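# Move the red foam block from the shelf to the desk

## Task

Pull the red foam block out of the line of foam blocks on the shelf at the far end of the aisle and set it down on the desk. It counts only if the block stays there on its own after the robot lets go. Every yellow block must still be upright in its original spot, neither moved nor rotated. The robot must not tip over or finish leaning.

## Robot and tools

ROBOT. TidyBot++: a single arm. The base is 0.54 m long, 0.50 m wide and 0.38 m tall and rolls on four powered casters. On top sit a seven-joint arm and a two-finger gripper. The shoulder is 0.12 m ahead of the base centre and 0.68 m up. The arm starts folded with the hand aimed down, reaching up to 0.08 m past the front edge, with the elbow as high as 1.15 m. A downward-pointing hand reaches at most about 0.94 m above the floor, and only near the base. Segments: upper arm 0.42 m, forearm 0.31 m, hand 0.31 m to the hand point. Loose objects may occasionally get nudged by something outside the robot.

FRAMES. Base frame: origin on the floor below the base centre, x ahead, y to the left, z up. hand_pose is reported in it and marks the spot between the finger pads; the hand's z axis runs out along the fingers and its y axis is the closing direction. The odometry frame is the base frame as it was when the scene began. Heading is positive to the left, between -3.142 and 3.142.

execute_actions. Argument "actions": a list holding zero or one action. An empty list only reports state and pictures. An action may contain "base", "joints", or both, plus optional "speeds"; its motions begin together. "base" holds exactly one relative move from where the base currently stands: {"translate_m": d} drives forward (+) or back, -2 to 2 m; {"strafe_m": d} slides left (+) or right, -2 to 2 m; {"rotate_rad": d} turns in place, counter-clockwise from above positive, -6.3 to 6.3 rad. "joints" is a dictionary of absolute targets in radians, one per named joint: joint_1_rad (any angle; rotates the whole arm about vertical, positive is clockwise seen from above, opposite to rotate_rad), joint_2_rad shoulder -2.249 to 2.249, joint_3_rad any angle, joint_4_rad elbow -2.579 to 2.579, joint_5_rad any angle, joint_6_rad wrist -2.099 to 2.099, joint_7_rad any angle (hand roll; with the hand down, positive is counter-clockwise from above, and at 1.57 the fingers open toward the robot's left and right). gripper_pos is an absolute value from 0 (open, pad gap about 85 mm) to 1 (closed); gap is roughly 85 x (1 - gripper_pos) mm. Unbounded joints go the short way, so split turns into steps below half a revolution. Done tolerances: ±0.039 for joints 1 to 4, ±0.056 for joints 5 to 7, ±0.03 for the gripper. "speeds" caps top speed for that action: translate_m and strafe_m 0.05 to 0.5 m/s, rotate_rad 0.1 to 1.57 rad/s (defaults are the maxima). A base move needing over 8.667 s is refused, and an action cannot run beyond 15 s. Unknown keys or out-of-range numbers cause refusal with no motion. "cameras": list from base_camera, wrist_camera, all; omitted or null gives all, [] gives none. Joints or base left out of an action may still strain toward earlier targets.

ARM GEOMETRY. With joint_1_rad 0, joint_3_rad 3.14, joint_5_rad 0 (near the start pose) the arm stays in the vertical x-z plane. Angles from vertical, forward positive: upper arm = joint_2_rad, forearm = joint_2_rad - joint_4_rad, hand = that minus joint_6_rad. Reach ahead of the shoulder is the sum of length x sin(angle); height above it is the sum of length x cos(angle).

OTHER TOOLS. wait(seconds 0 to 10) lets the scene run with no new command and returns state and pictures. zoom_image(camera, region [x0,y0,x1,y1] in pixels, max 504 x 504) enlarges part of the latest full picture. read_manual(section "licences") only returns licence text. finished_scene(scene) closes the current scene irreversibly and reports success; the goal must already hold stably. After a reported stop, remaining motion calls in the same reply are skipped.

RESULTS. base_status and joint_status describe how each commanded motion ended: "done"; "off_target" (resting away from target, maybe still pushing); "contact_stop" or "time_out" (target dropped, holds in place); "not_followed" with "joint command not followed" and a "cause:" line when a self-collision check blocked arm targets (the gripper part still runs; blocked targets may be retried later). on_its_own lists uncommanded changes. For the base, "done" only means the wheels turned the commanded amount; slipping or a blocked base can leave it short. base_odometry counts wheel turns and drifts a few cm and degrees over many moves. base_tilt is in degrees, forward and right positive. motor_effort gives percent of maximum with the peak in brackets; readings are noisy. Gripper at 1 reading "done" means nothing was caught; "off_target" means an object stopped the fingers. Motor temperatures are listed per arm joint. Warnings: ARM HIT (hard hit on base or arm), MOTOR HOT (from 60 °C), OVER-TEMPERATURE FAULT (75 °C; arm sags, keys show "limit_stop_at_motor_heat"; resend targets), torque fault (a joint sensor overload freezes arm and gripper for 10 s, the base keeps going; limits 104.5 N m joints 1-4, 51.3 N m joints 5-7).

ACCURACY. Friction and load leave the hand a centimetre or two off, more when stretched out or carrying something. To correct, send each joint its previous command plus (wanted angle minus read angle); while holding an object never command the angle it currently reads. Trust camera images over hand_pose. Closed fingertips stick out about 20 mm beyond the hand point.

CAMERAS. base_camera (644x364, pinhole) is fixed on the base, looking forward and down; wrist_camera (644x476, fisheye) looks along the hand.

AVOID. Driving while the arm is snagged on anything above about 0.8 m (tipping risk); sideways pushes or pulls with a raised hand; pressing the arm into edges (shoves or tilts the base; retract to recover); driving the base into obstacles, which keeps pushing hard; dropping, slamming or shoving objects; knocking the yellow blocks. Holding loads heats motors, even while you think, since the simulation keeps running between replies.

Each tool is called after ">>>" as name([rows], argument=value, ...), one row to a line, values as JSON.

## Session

>>> execute_actions([
  {"joints":{"joint_2_rad":-0.546,"joint_4_rad":-2.245,"joint_6_rad":0.2}},
])

Scene clock: 1.70 s.
Motor temperatures (°C, as the motors report them): [34 32 30 29 36 35 43]
base_odometry: x=+0.000 y=+0.000 heading=+0.000 (m, m, rad; odometry frame)
base_tilt: forward=+1.0 right=+0.3 (deg)
base_status: not commanded
joint_positions: joint_1_rad=-0.046 joint_2_rad=-0.541 joint_3_rad=+3.148 joint_4_rad=-2.244 joint_5_rad=+0.030 joint_6_rad=+0.182 joint_7_rad=+1.623 gripper_pos=+0.000
joint_status: all done
motor_effort: joint_1_rad=+1(1) joint_2_rad=-3(5) joint_3_rad=+1(0) joint_4_rad=+22(23) joint_5_rad=-1(1) joint_6_rad=+8(8) joint_7_rad=+1(1) (%)
hand_pose: x=+0.5244 y=+0.0185 z=+1.0169 quat_wxyz=(+0.012, +0.688, +0.043, +0.725) (m; base frame)
pictures: base_camera, wrist_camera
camera_calibration (this result's frames):
wrist_camera: T_world_to_cam=[[0.0958849, -0.994628, 0.0390104, -0.0601473], [0.0203726, -0.0372218, -0.999099, 1.05405], [0.995184, 0.0965933, 0.0166942, -0.403586], [0, 0, 0, 1]] pos_world=[0.385936, 0.0183933, 1.06219]
Images, in order (width x height): base_camera 644x364, wrist_camera 644x476.

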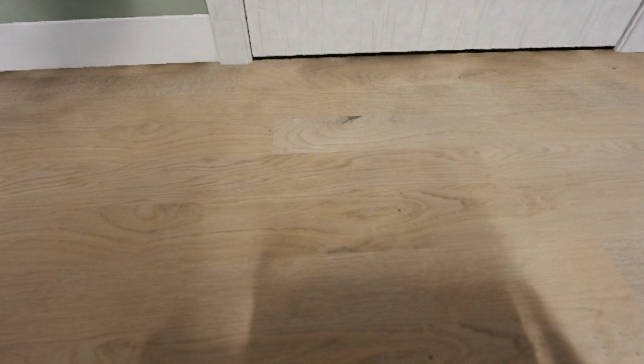

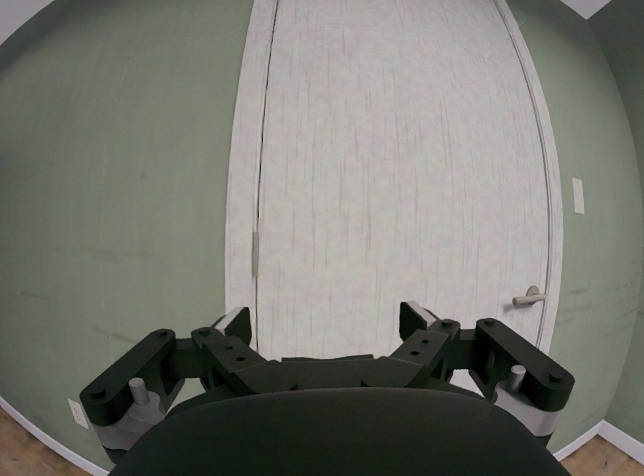

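In a similar layout, the aisle lies to the left.

>>> execute_actions([
  {"base":{"rotate_rad":1.6},"joints":{"joint_1_rad":0.06,"joint_7_rad":1.54}},
])

Scene clock: 5.37 s.
Motor temperatures (°C, as the motors report them): [34 32 30 29 36 35 43]
base_odometry: x=+0.000 y=+0.000 heading=+1.600 (m, m, rad; odometry frame)
base_tilt: forward=+1.0 right=+0.4 (deg)
base_status: done
joint_positions: joint_1_rad=+0.044 joint_2_rad=-0.541 joint_3_rad=+3.148 joint_4_rad=-2.244 joint_5_rad=+0.030 joint_6_rad=+0.182 joint_7_rad=+1.578 gripper_pos=+0.000
joint_status: all done
motor_effort: joint_1_rad=+0(1) joint_2_rad=-3(3) joint_3_rad=+1(2) joint_4_rad=+22(21) joint_5_rad=-1(1) joint_6_rad=+8(8) joint_7_rad=+1(2) (%)
hand_pose: x=+0.5244 y=-0.0179 z=+1.0169 quat_wxyz=(+0.028, +0.689, -0.003, +0.724) (m; base frame)
pictures: base_camera, wrist_camera
camera_calibration (this result's frames):
wrist_camera: T_world_to_cam=[[0.00849769, -0.999944, -0.00637118, -0.00452853], [0.0189746, 0.0065315, -0.999799, 1.05493], [0.999784, 0.00837509, 0.019029, -0.40646], [0, 0, 0, 1]] pos_world=[0.386394, -0.00801438, 1.06242]
Images, in order (width x height): base_camera 644x364, wrist_camera 644x476.

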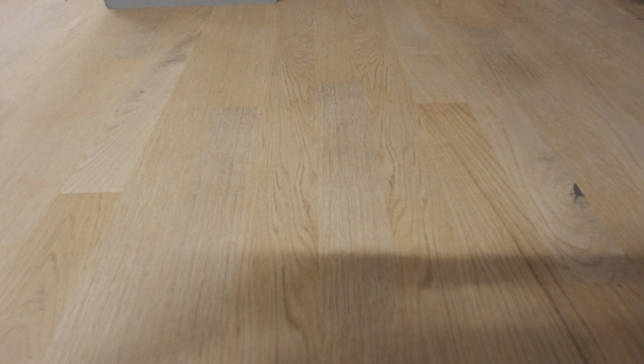

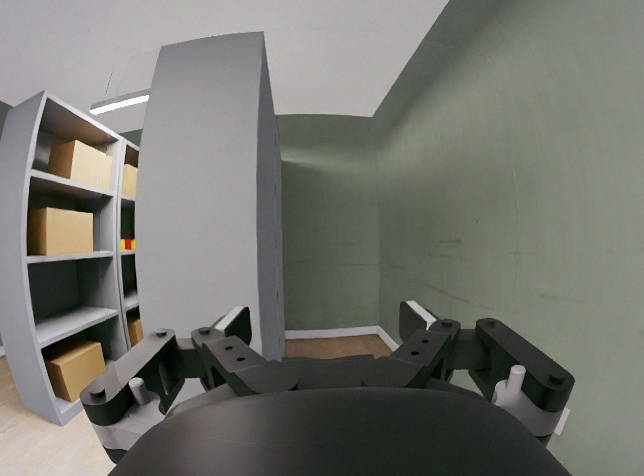

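>>> execute_actions([
  {"base":{"rotate_rad":0.035}},
], cameras=[])

>>> execute_actions([
  {"base":{"strafe_m":0.97}},
], cameras=[])

>>> execute_actions([
  {"base":{"translate_m":0.7}},
])

Scene clock: 9.50 s.
Motor temperatures (°C, as the motors report them): [34 32 30 29 36 35 43]
base_odometry: x=+0.000 y=+0.000 heading=+1.634 (m, m, rad; odometry frame)
base_tilt: forward=+0.9 right=+0.2 (deg)
base_status: done
joint_positions: joint_1_rad=+0.044 joint_2_rad=-0.541 joint_3_rad=+3.148 joint_4_rad=-2.244 joint_5_rad=+0.030 joint_6_rad=+0.182 joint_7_rad=+1.578 gripper_pos=+0.000
joint_status: not commanded
motor_effort: joint_1_rad=+1(0) joint_2_rad=-3(3) joint_3_rad=+1(2) joint_4_rad=+21(22) joint_5_rad=-1(1) joint_6_rad=+8(8) joint_7_rad=+1(1) (%)
hand_pose: x=+0.5244 y=-0.0180 z=+1.0169 quat_wxyz=(+0.028, +0.689, -0.003, +0.724) (m; base frame)
pictures: none
No camera images: the call's "cameras" was empty. Leave "cameras" out to get every camera's image.

Scene clock: 12.80 s.
Motor temperatures (°C, as the motors report them): [34 32 30 29 36 35 43]
base_odometry: x=-0.968 y=-0.063 heading=+1.635 (m, m, rad; odometry frame)
base_tilt: forward=+0.9 right=+0.3 (deg)
base_status: done
joint_positions: joint_1_rad=+0.044 joint_2_rad=-0.541 joint_3_rad=+3.148 joint_4_rad=-2.244 joint_5_rad=+0.030 joint_6_rad=+0.182 joint_7_rad=+1.578 gripper_pos=+0.000
joint_status: not commanded
motor_effort: joint_1_rad=+1(0) joint_2_rad=-2(3) joint_3_rad=+0(2) joint_4_rad=+22(22) joint_5_rad=-1(0) joint_6_rad=+8(8) joint_7_rad=+1(1) (%)
hand_pose: x=+0.5244 y=-0.0180 z=+1.0169 quat_wxyz=(+0.028, +0.689, -0.003, +0.724) (m; base frame)
pictures: none
No camera images: the call's "cameras" was empty. Leave "cameras" out to get every camera's image.

Scene clock: 15.57 s.
Motor temperatures (°C, as the motors report them): [34 32 30 29 36 35 43]
base_odometry: x=-1.013 y=+0.636 heading=+1.635 (m, m, rad; odometry frame)
base_tilt: forward=+1.0 right=+0.3 (deg)
base_status: done
joint_positions: joint_1_rad=+0.044 joint_2_rad=-0.542 joint_3_rad=+3.148 joint_4_rad=-2.244 joint_5_rad=+0.030 joint_6_rad=+0.182 joint_7_rad=+1.578 gripper_pos=+0.000
joint_status: not commanded
motor_effort: joint_1_rad=+1(0) joint_2_rad=-2(6) joint_3_rad=+1(1) joint_4_rad=+21(23) joint_5_rad=-1(0) joint_6_rad=+8(9) joint_7_rad=+1(1) (%)
hand_pose: x=+0.5241 y=-0.0180 z=+1.0173 quat_wxyz=(+0.028, +0.689, -0.003, +0.724) (m; base frame)
pictures: base_camera, wrist_camera
camera_calibration (this result's frames):
wrist_camera: T_world_to_cam=[[0.00843378, -0.999944, -0.00631942, -0.00455625], [0.019874, 0.00648601, -0.999781, 1.05481], [0.999767, 0.00830634, 0.0199276, -0.407072], [0, 0, 0, 1]] pos_world=[0.386053, -0.0080162, 1.06266]
Images, in order (width x height): base_camera 644x364, wrist_camera 644x476.

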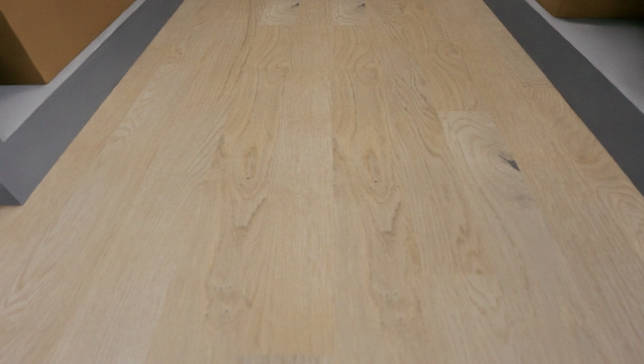

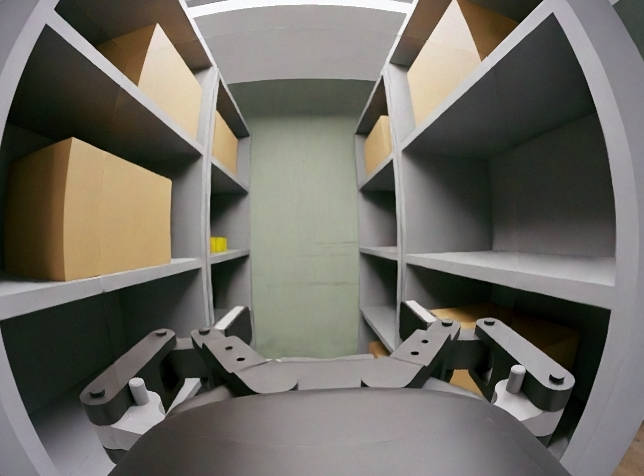

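>>> execute_actions([
  {"base":{"strafe_m":-0.08},"joints":{"joint_4_rad":-2.14,"joint_6_rad":0.03,"gripper_pos":0.2}},
], cameras=[])

>>> execute_actions([
  {"base":{"translate_m":1.7},"joints":{"joint_1_rad":-1.545}},
])

Scene clock: 19.60 s.
Motor temperatures (°C, as the motors report them): [34 32 30 29 36 35 43]
base_odometry: x=-0.934 y=+0.641 heading=+1.636 (m, m, rad; odometry frame)
base_tilt: forward=+1.0 right=+0.3 (deg)
base_status: done
joint_positions: joint_1_rad=+0.044 joint_2_rad=-0.542 joint_3_rad=+3.148 joint_4_rad=-2.146 joint_5_rad=+0.030 joint_6_rad=+0.066 joint_7_rad=+1.578 gripper_pos=+0.200
joint_status: all done
motor_effort: joint_1_rad=+1(1) joint_2_rad=-3(4) joint_3_rad=+1(2) joint_4_rad=+21(23) joint_5_rad=-1(1) joint_6_rad=+8(9) joint_7_rad=+1(1) (%)
hand_pose: x=+0.5268 y=-0.0193 z=+1.0423 quat_wxyz=(+0.029, +0.695, -0.005, +0.718) (m; base frame)
pictures: none
No camera images: the call's "cameras" was empty. Leave "cameras" out to get every camera's image.

Scene clock: 24.37 s.
Motor temperatures (°C, as the motors report them): [34 32 30 29 36 35 43]
base_odometry: x=-1.043 y=+2.338 heading=+1.635 (m, m, rad; odometry frame)
base_tilt: forward=+1.0 right=+0.3 (deg)
base_status: done
joint_positions: joint_1_rad=-1.522 joint_2_rad=-0.544 joint_3_rad=+3.148 joint_4_rad=-2.145 joint_5_rad=+0.030 joint_6_rad=+0.064 joint_7_rad=+1.578 gripper_pos=+0.200
joint_status: all done
motor_effort: joint_1_rad=+1(1) joint_2_rad=-3(4) joint_3_rad=+0(1) joint_4_rad=+22(23) joint_5_rad=-1(1) joint_6_rad=+8(9) joint_7_rad=+1(1) (%)
hand_pose: x=+0.1402 y=+0.4071 z=+1.0426 quat_wxyz=(-0.486, +0.496, +0.487, +0.530) (m; base frame)
pictures: base_camera, wrist_camera
camera_calibration (this result's frames):
wrist_camera: T_world_to_cam=[[0.999975, -0.0000111247, -0.00710669, -0.121428], [-0.00710666, 0.00196596, -0.999973, 1.09082], [0.0000250959, 0.999998, 0.00196583, -0.272114], [0, 0, 0, 1]] pos_world=[0.129184, 0.269968, 1.09046]
Images, in order (width x height): base_camera 644x364, wrist_camera 644x476.

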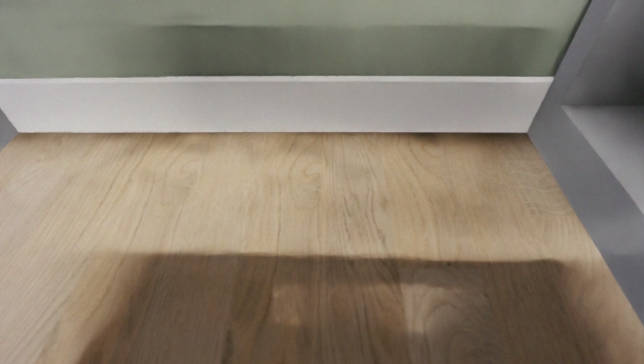

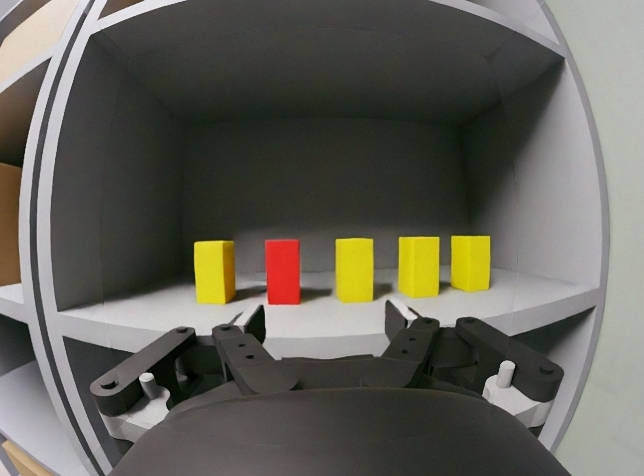

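>>> execute_actions([
  {"base":{"translate_m":-0.046}},
], cameras=[])

>>> execute_actions([
  {"base":{"strafe_m":0.18}},
])

Scene clock: 27.60 s.
Motor temperatures (°C, as the motors report them): [34 32 30 29 36 35 43]
base_odometry: x=-1.040 y=+2.292 heading=+1.635 (m, m, rad; odometry frame)
base_tilt: forward=+0.9 right=+0.3 (deg)
base_status: done
joint_positions: joint_1_rad=-1.522 joint_2_rad=-0.544 joint_3_rad=+3.148 joint_4_rad=-2.145 joint_5_rad=+0.030 joint_6_rad=+0.064 joint_7_rad=+1.578 gripper_pos=+0.200
joint_status: not commanded
motor_effort: joint_1_rad=+1(1) joint_2_rad=-3(4) joint_3_rad=+1(3) joint_4_rad=+22(22) joint_5_rad=-1(0) joint_6_rad=+8(8) joint_7_rad=+1(1) (%)
hand_pose: x=+0.1402 y=+0.4071 z=+1.0426 quat_wxyz=(-0.486, +0.496, +0.487, +0.530) (m; base frame)
pictures: none
No camera images: the call's "cameras" was empty. Leave "cameras" out to get every camera's image.

Scene clock: 29.17 s.
Motor temperatures (°C, as the motors report them): [34 32 30 29 36 35 43]
base_odometry: x=-1.220 y=+2.280 heading=+1.635 (m, m, rad; odometry frame)
base_tilt: forward=+1.0 right=+0.3 (deg)
base_status: done
joint_positions: joint_1_rad=-1.523 joint_2_rad=-0.540 joint_3_rad=+3.148 joint_4_rad=-2.145 joint_5_rad=+0.030 joint_6_rad=+0.063 joint_7_rad=+1.578 gripper_pos=+0.200
joint_status: not commanded
motor_effort: joint_1_rad=+1(0) joint_2_rad=-3(7) joint_3_rad=+0(0) joint_4_rad=+22(23) joint_5_rad=-1(1) joint_6_rad=+8(9) joint_7_rad=+1(1) (%)
hand_pose: x=+0.1401 y=+0.4084 z=+1.0410 quat_wxyz=(-0.485, +0.497, +0.488, +0.529) (m; base frame)
pictures: base_camera, wrist_camera
camera_calibration (this result's frames):
wrist_camera: T_world_to_cam=[[0.999973, 0.000354772, -0.00728775, -0.121291], [-0.00728696, -0.00216314, -0.999971, 1.09093], [-0.000370526, 0.999998, -0.0021605, -0.269049], [0, 0, 0, 1]] pos_world=[0.129138, 0.271451, 1.08944]
Images, in order (width x height): base_camera 644x364, wrist_camera 644x476.

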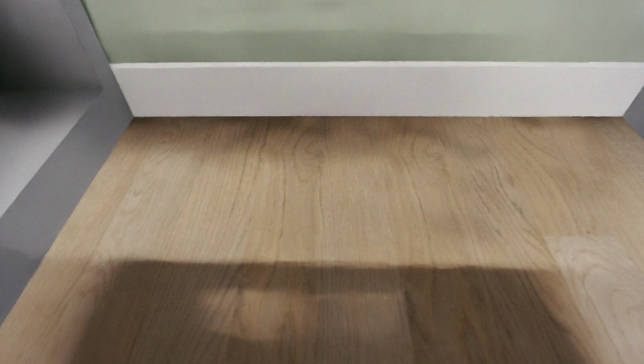

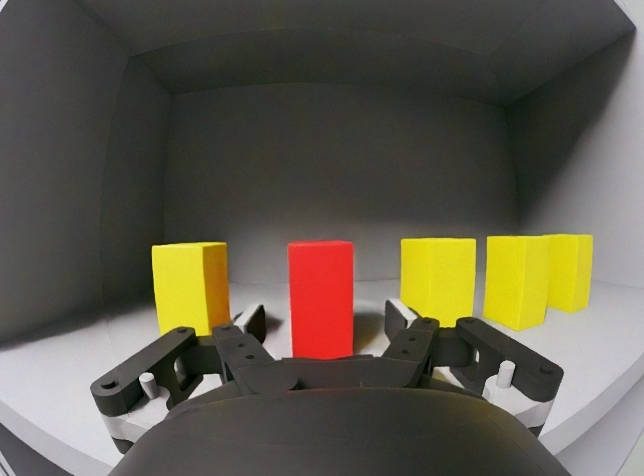

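Same as before.

>>> execute_actions([
  {"base":{"strafe_m":0.064}},
], cameras=["wrist_camera"])

>>> execute_actions([
  {"joints":{"gripper_pos":1}},
], cameras=[])

>>> execute_actions([
  {"joints":{"joint_6_rad":0.17}},
], cameras=[])

>>> execute_actions([
  {"base":{"strafe_m":-0.22}},
])

>>> execute_actions([
  {"base":{"translate_m":-1.9},"joints":{"joint_1_rad":-3.12}},
])

Scene clock: 33.53 s.
Motor temperatures (°C, as the motors report them): [34 32 30 29 36 35 43]
base_odometry: x=-1.284 y=+2.276 heading=+1.635 (m, m, rad; odometry frame)
base_tilt: forward=+1.0 right=+0.3 (deg)
base_status: done
joint_positions: joint_1_rad=-1.523 joint_2_rad=-0.539 joint_3_rad=+3.148 joint_4_rad=-2.145 joint_5_rad=+0.030 joint_6_rad=+0.063 joint_7_rad=+1.578 gripper_pos=+0.200
joint_status: not commanded
motor_effort: joint_1_rad=+1(1) joint_2_rad=-2(7) joint_3_rad=+0(1) joint_4_rad=+22(22) joint_5_rad=-1(1) joint_6_rad=+8(8) joint_7_rad=+1(1) (%)
hand_pose: x=+0.1402 y=+0.4087 z=+1.0406 quat_wxyz=(-0.485, +0.497, +0.489, +0.528) (m; base frame)
pictures: wrist_camera
camera_calibration (this result's frames):
wrist_camera: T_world_to_cam=[[0.999973, 0.000344432, -0.00733904, -0.121254], [-0.00733789, -0.00321499, -0.999968, 1.09095], [-0.000368016, 0.999995, -0.00321237, -0.268295], [0, 0, 0, 1]] pos_world=[0.129157, 0.271843, 1.08916]
Images, in order (width x height): wrist_camera 644x476.

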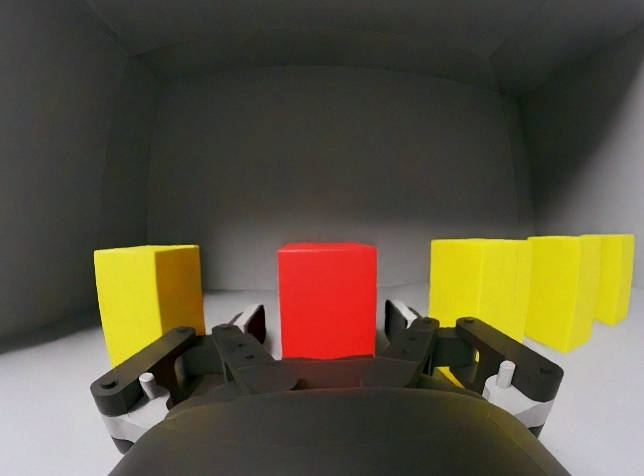

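Scene clock: 34.53 s.
Motor temperatures (°C, as the motors report them): [34 32 30 29 36 35 43]
base_odometry: x=-1.284 y=+2.276 heading=+1.635 (m, m, rad; odometry frame)
base_tilt: forward=+1.0 right=+0.2 (deg)
base_status: not commanded
joint_positions: joint_1_rad=-1.523 joint_2_rad=-0.539 joint_3_rad=+3.148 joint_4_rad=-2.145 joint_5_rad=+0.030 joint_6_rad=+0.063 joint_7_rad=+1.578 gripper_pos=+0.560
joint_status: gripper_pos off_target (ended at +0.560, target +1.000)
motor_effort: joint_1_rad=+1(1) joint_2_rad=-3(3) joint_3_rad=+1(0) joint_4_rad=+22(22) joint_5_rad=-1(1) joint_6_rad=+8(8) joint_7_rad=+1(1) (%)
hand_pose: x=+0.1402 y=+0.4087 z=+1.0406 quat_wxyz=(-0.485, +0.497, +0.489, +0.528) (m; base frame)
pictures: none
No camera images: the call's "cameras" was empty. Leave "cameras" out to get every camera's image.

Scene clock: 35.20 s.
Motor temperatures (°C, as the motors report them): [34 32 30 29 36 35 43]
base_odometry: x=-1.284 y=+2.276 heading=+1.635 (m, m, rad; odometry frame)
base_tilt: forward=+1.0 right=+0.3 (deg)
base_status: not commanded
joint_positions: joint_1_rad=-1.523 joint_2_rad=-0.539 joint_3_rad=+3.148 joint_4_rad=-2.144 joint_5_rad=+0.030 joint_6_rad=+0.140 joint_7_rad=+1.578 gripper_pos=+0.560
joint_status: all done
motor_effort: joint_1_rad=+1(1) joint_2_rad=-3(4) joint_3_rad=+1(1) joint_4_rad=+22(24) joint_5_rad=-1(1) joint_6_rad=+8(9) joint_7_rad=+1(1) (%)
hand_pose: x=+0.1394 y=+0.4071 z=+1.0654 quat_wxyz=(-0.503, +0.476, +0.469, +0.547) (m; base frame)
pictures: none
No camera images: the call's "cameras" was empty. Leave "cameras" out to get every camera's image.

Scene clock: 36.93 s.
Motor temperatures (°C, as the motors report them): [34 32 30 29 36 35 43]
base_odometry: x=-1.064 y=+2.291 heading=+1.635 (m, m, rad; odometry frame)
base_tilt: forward=+1.0 right=+0.4 (deg)
base_status: done
joint_positions: joint_1_rad=-1.524 joint_2_rad=-0.546 joint_3_rad=+3.148 joint_4_rad=-2.144 joint_5_rad=+0.030 joint_6_rad=+0.140 joint_7_rad=+1.578 gripper_pos=+0.560
joint_status: not commanded
motor_effort: joint_1_rad=+0(2) joint_2_rad=-3(6) joint_3_rad=+0(3) joint_4_rad=+22(24) joint_5_rad=-1(1) joint_6_rad=+8(9) joint_7_rad=+1(1) (%)
hand_pose: x=+0.1387 y=+0.4048 z=+1.0678 quat_wxyz=(-0.505, +0.474, +0.468, +0.549) (m; base frame)
pictures: base_camera, wrist_camera
camera_calibration (this result's frames):
wrist_camera: T_world_to_cam=[[0.999986, 0.00443359, -0.00280258, -0.126073], [-0.00315145, 0.0807453, -0.99673, 1.08009], [-0.0041928, 0.996725, 0.0807582, -0.352141], [0, 0, 0, 1]] pos_world=[0.127998, 0.264335, 1.10464]
Images, in order (width x height): base_camera 644x364, wrist_camera 644x476.

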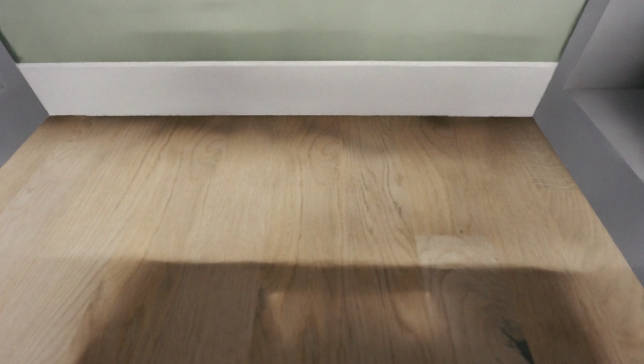

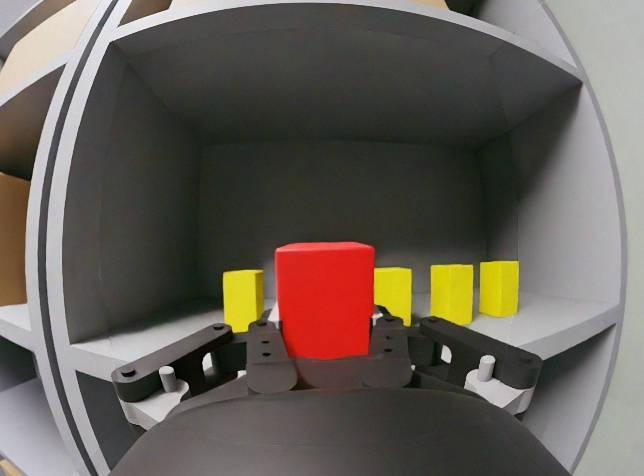

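Scene clock: 42.10 s.
Motor temperatures (°C, as the motors report them): [34 32 30 29 36 35 43]
base_odometry: x=-0.941 y=+0.395 heading=+1.636 (m, m, rad; odometry frame)
base_tilt: forward=+1.0 right=+0.3 (deg)
base_status: done
joint_positions: joint_1_rad=-3.097 joint_2_rad=-0.544 joint_3_rad=+3.148 joint_4_rad=-2.144 joint_5_rad=+0.030 joint_6_rad=+0.140 joint_7_rad=+1.578 gripper_pos=+0.560
joint_status: all done
motor_effort: joint_1_rad=+1(1) joint_2_rad=-3(6) joint_3_rad=+1(2) joint_4_rad=+22(23) joint_5_rad=-1(1) joint_6_rad=+8(8) joint_7_rad=+2(1) (%)
hand_pose: x=-0.2863 y=+0.0188 z=+1.0673 quat_wxyz=(-0.745, +0.004, +0.667, +0.030) (m; base frame)
pictures: base_camera, wrist_camera
camera_calibration (this result's frames):
wrist_camera: T_world_to_cam=[[-0.0065948, 0.999974, -0.00287471, -0.0062405], [-0.0795531, -0.0033903, -0.996825, 1.08925], [-0.996809, -0.00634517, 0.0795734, -0.233212], [0, 0, 0, 1]] pos_world=[-0.145856, 0.00845345, 1.10433]
Images, in order (width x height): base_camera 644x364, wrist_camera 644x476.

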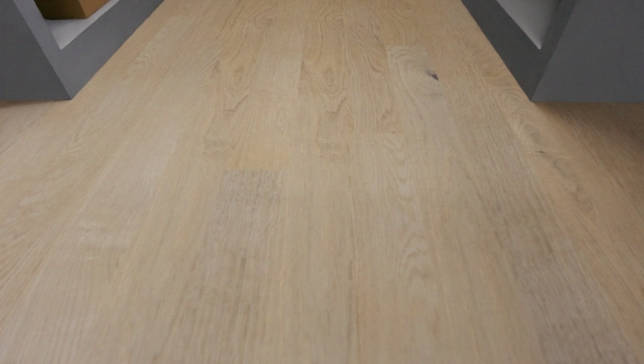

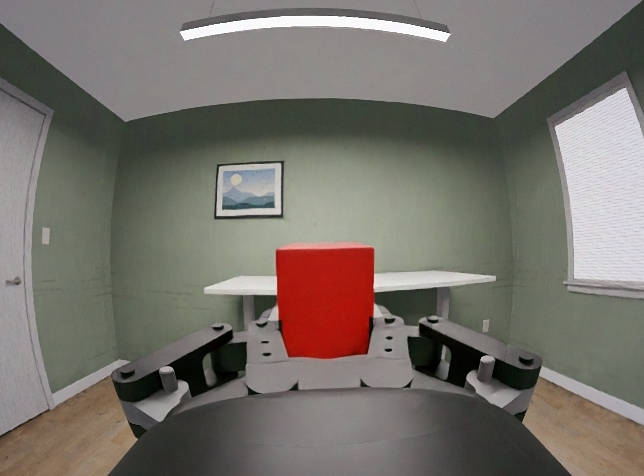

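Similar room; the desk may be a bit lower.

>>> execute_actions([
  {"base":{"translate_m":-1.2}},
], cameras=["wrist_camera"])

>>> execute_actions([
  {"joints":{"joint_2_rad":-0.25,"joint_4_rad":-2.05,"joint_6_rad":0.27}},
], cameras=["wrist_camera"])

Scene clock: 47.63 s.
Motor temperatures (°C, as the motors report them): [34 32 30 29 36 35 43]
base_odometry: x=-0.863 y=-0.803 heading=+1.636 (m, m, rad; odometry frame)
base_tilt: forward=+1.0 right=+0.3 (deg)
base_status: done
joint_positions: joint_1_rad=-3.097 joint_2_rad=-0.544 joint_3_rad=+3.148 joint_4_rad=-2.144 joint_5_rad=+0.030 joint_6_rad=+0.140 joint_7_rad=+1.578 gripper_pos=+0.560
joint_status: not commanded
motor_effort: joint_1_rad=+1(1) joint_2_rad=-3(6) joint_3_rad=+1(1) joint_4_rad=+22(23) joint_5_rad=-1(1) joint_6_rad=+8(9) joint_7_rad=+1(1) (%)
hand_pose: x=-0.2864 y=+0.0188 z=+1.0673 quat_wxyz=(-0.745, +0.004, +0.667, +0.030) (m; base frame)
pictures: wrist_camera
camera_calibration (this result's frames):
wrist_camera: T_world_to_cam=[[-0.00659489, 0.999974, -0.00288038, -0.00623657], [-0.0794416, -0.00339526, -0.996834, 1.08924], [-0.996818, -0.00634519, 0.0794619, -0.233135], [0, 0, 0, 1]] pos_world=[-0.145904, 0.00845538, 1.1043]
Images, in order (width x height): wrist_camera 644x476.

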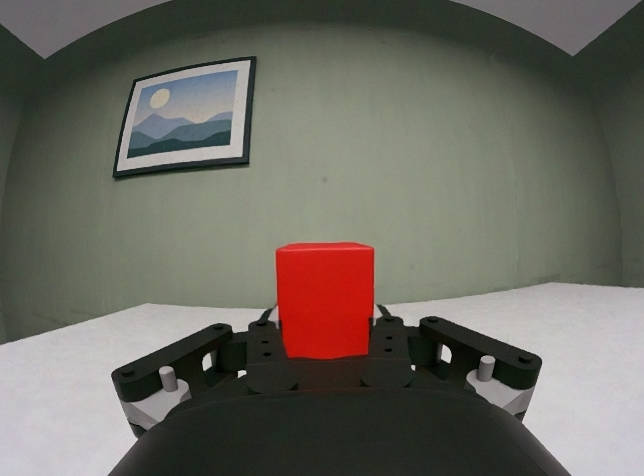

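Scene clock: 49.00 s.
Motor temperatures (°C, as the motors report them): [34 32 30 29 36 35 43]
base_odometry: x=-0.863 y=-0.803 heading=+1.636 (m, m, rad; odometry frame)
base_tilt: forward=+0.9 right=+0.3 (deg)
base_status: not commanded
joint_positions: joint_1_rad=-3.097 joint_2_rad=-0.251 joint_3_rad=+3.148 joint_4_rad=-2.067 joint_5_rad=+0.030 joint_6_rad=+0.230 joint_7_rad=+1.578 gripper_pos=+0.560
joint_status: all done
motor_effort: joint_1_rad=+1(1) joint_2_rad=-12(15) joint_3_rad=+0(1) joint_4_rad=+22(22) joint_5_rad=-1(1) joint_6_rad=+9(9) joint_7_rad=+1(1) (%)
hand_pose: x=-0.3922 y=+0.0229 z=+1.0083 quat_wxyz=(-0.701, +0.003, +0.712, +0.028) (m; base frame)
pictures: wrist_camera
camera_calibration (this result's frames):
wrist_camera: T_world_to_cam=[[-0.00815382, 0.999928, -0.00880592, -0.00578687], [0.0467162, -0.00841569, -0.998873, 1.07372], [-0.998875, -0.008556, -0.0466442, -0.207471], [0, 0, 0, 1]] pos_world=[-0.257445, 0.0130474, 1.06278]
Images, in order (width x height): wrist_camera 644x476.

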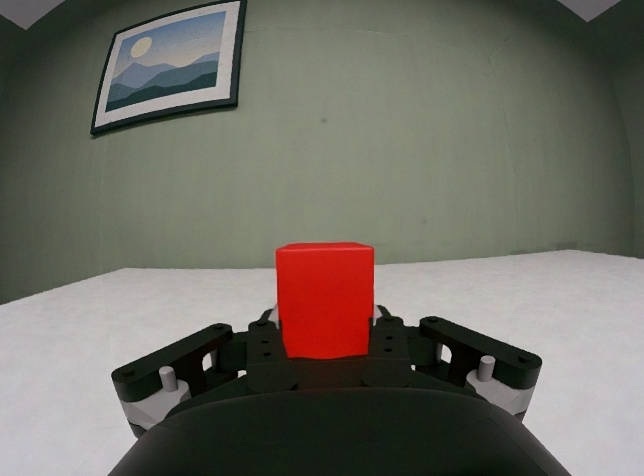

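>>> execute_actions([
  {"joints":{"joint_4_rad":-2.11}},
], cameras=[])

Scene clock: 50.97 s.
Motor temperatures (°C, as the motors report them): [34 32 30 29 36 35 43]
base_odometry: x=-0.863 y=-0.803 heading=+1.636 (m, m, rad; odometry frame)
base_tilt: forward=+0.9 right=+0.3 (deg)
base_status: not commanded
joint_positions: joint_1_rad=-3.097 joint_2_rad=-0.253 joint_3_rad=+3.148 joint_4_rad=-2.089 joint_5_rad=+0.030 joint_6_rad=+0.246 joint_7_rad=+1.578 gripper_pos=+0.560
joint_status: all done
motor_effort: joint_1_rad=+2(1) joint_2_rad=-10(12) joint_3_rad=-1(0) joint_4_rad=+20(22) joint_5_rad=-1(1) joint_6_rad=+7(9) joint_7_rad=+1(1) (%)
hand_pose: x=-0.3898 y=+0.0226 z=+1.0008 quat_wxyz=(-0.700, +0.003, +0.714, +0.027) (m; base frame)
pictures: none
No camera images: the call's "cameras" was empty. Leave "cameras" out to get every camera's image.

>>> execute_actions([
  {"joints":{"gripper_pos":0.2,"joint_4_rad":-2.07}},
], cameras=[])

>>> execute_actions([
  {"base":{"translate_m":0.1}},
], cameras=[])

>>> finished_scene(scene=2)

Scene clock: 54.47 s.
Motor temperatures (°C, as the motors report them): [34 32 30 29 36 35 43]
base_odometry: x=-0.863 y=-0.803 heading=+1.636 (m, m, rad; odometry frame)
base_tilt: forward=+0.9 right=+0.2 (deg)
base_status: not commanded
joint_positions: joint_1_rad=-3.097 joint_2_rad=-0.253 joint_3_rad=+3.148 joint_4_rad=-2.079 joint_5_rad=+0.030 joint_6_rad=+0.246 joint_7_rad=+1.578 gripper_pos=+0.200
joint_status: all done
motor_effort: joint_1_rad=+1(1) joint_2_rad=-11(13) joint_3_rad=+0(0) joint_4_rad=+21(23) joint_5_rad=-1(1) joint_6_rad=+8(9) joint_7_rad=+1(1) (%)
hand_pose: x=-0.3906 y=+0.0226 z=+1.0071 quat_wxyz=(-0.703, +0.003, +0.710, +0.027) (m; base frame)
pictures: none
No camera images: the call's "cameras" was empty. Leave "cameras" out to get every camera's image.

Scene clock: 55.70 s.
Motor temperatures (°C, as the motors report them): [34 32 30 29 36 35 43]
base_odometry: x=-0.869 y=-0.703 heading=+1.636 (m, m, rad; odometry frame)
base_tilt: forward=+0.9 right=+0.3 (deg)
base_status: done
joint_positions: joint_1_rad=-3.098 joint_2_rad=-0.254 joint_3_rad=+3.148 joint_4_rad=-2.078 joint_5_rad=+0.030 joint_6_rad=+0.246 joint_7_rad=+1.578 gripper_pos=+0.200
joint_status: not commanded
motor_effort: joint_1_rad=+1(0) joint_2_rad=-11(14) joint_3_rad=+0(1) joint_4_rad=+21(22) joint_5_rad=+0(1) joint_6_rad=+8(8) joint_7_rad=+1(1) (%)
hand_pose: x=-0.3904 y=+0.0224 z=+1.0080 quat_wxyz=(-0.704, +0.003, +0.710, +0.027) (m; base frame)
pictures: none
No camera images: the call's "cameras" was empty. Leave "cameras" out to get every camera's image.

The scene is finished: the task was done.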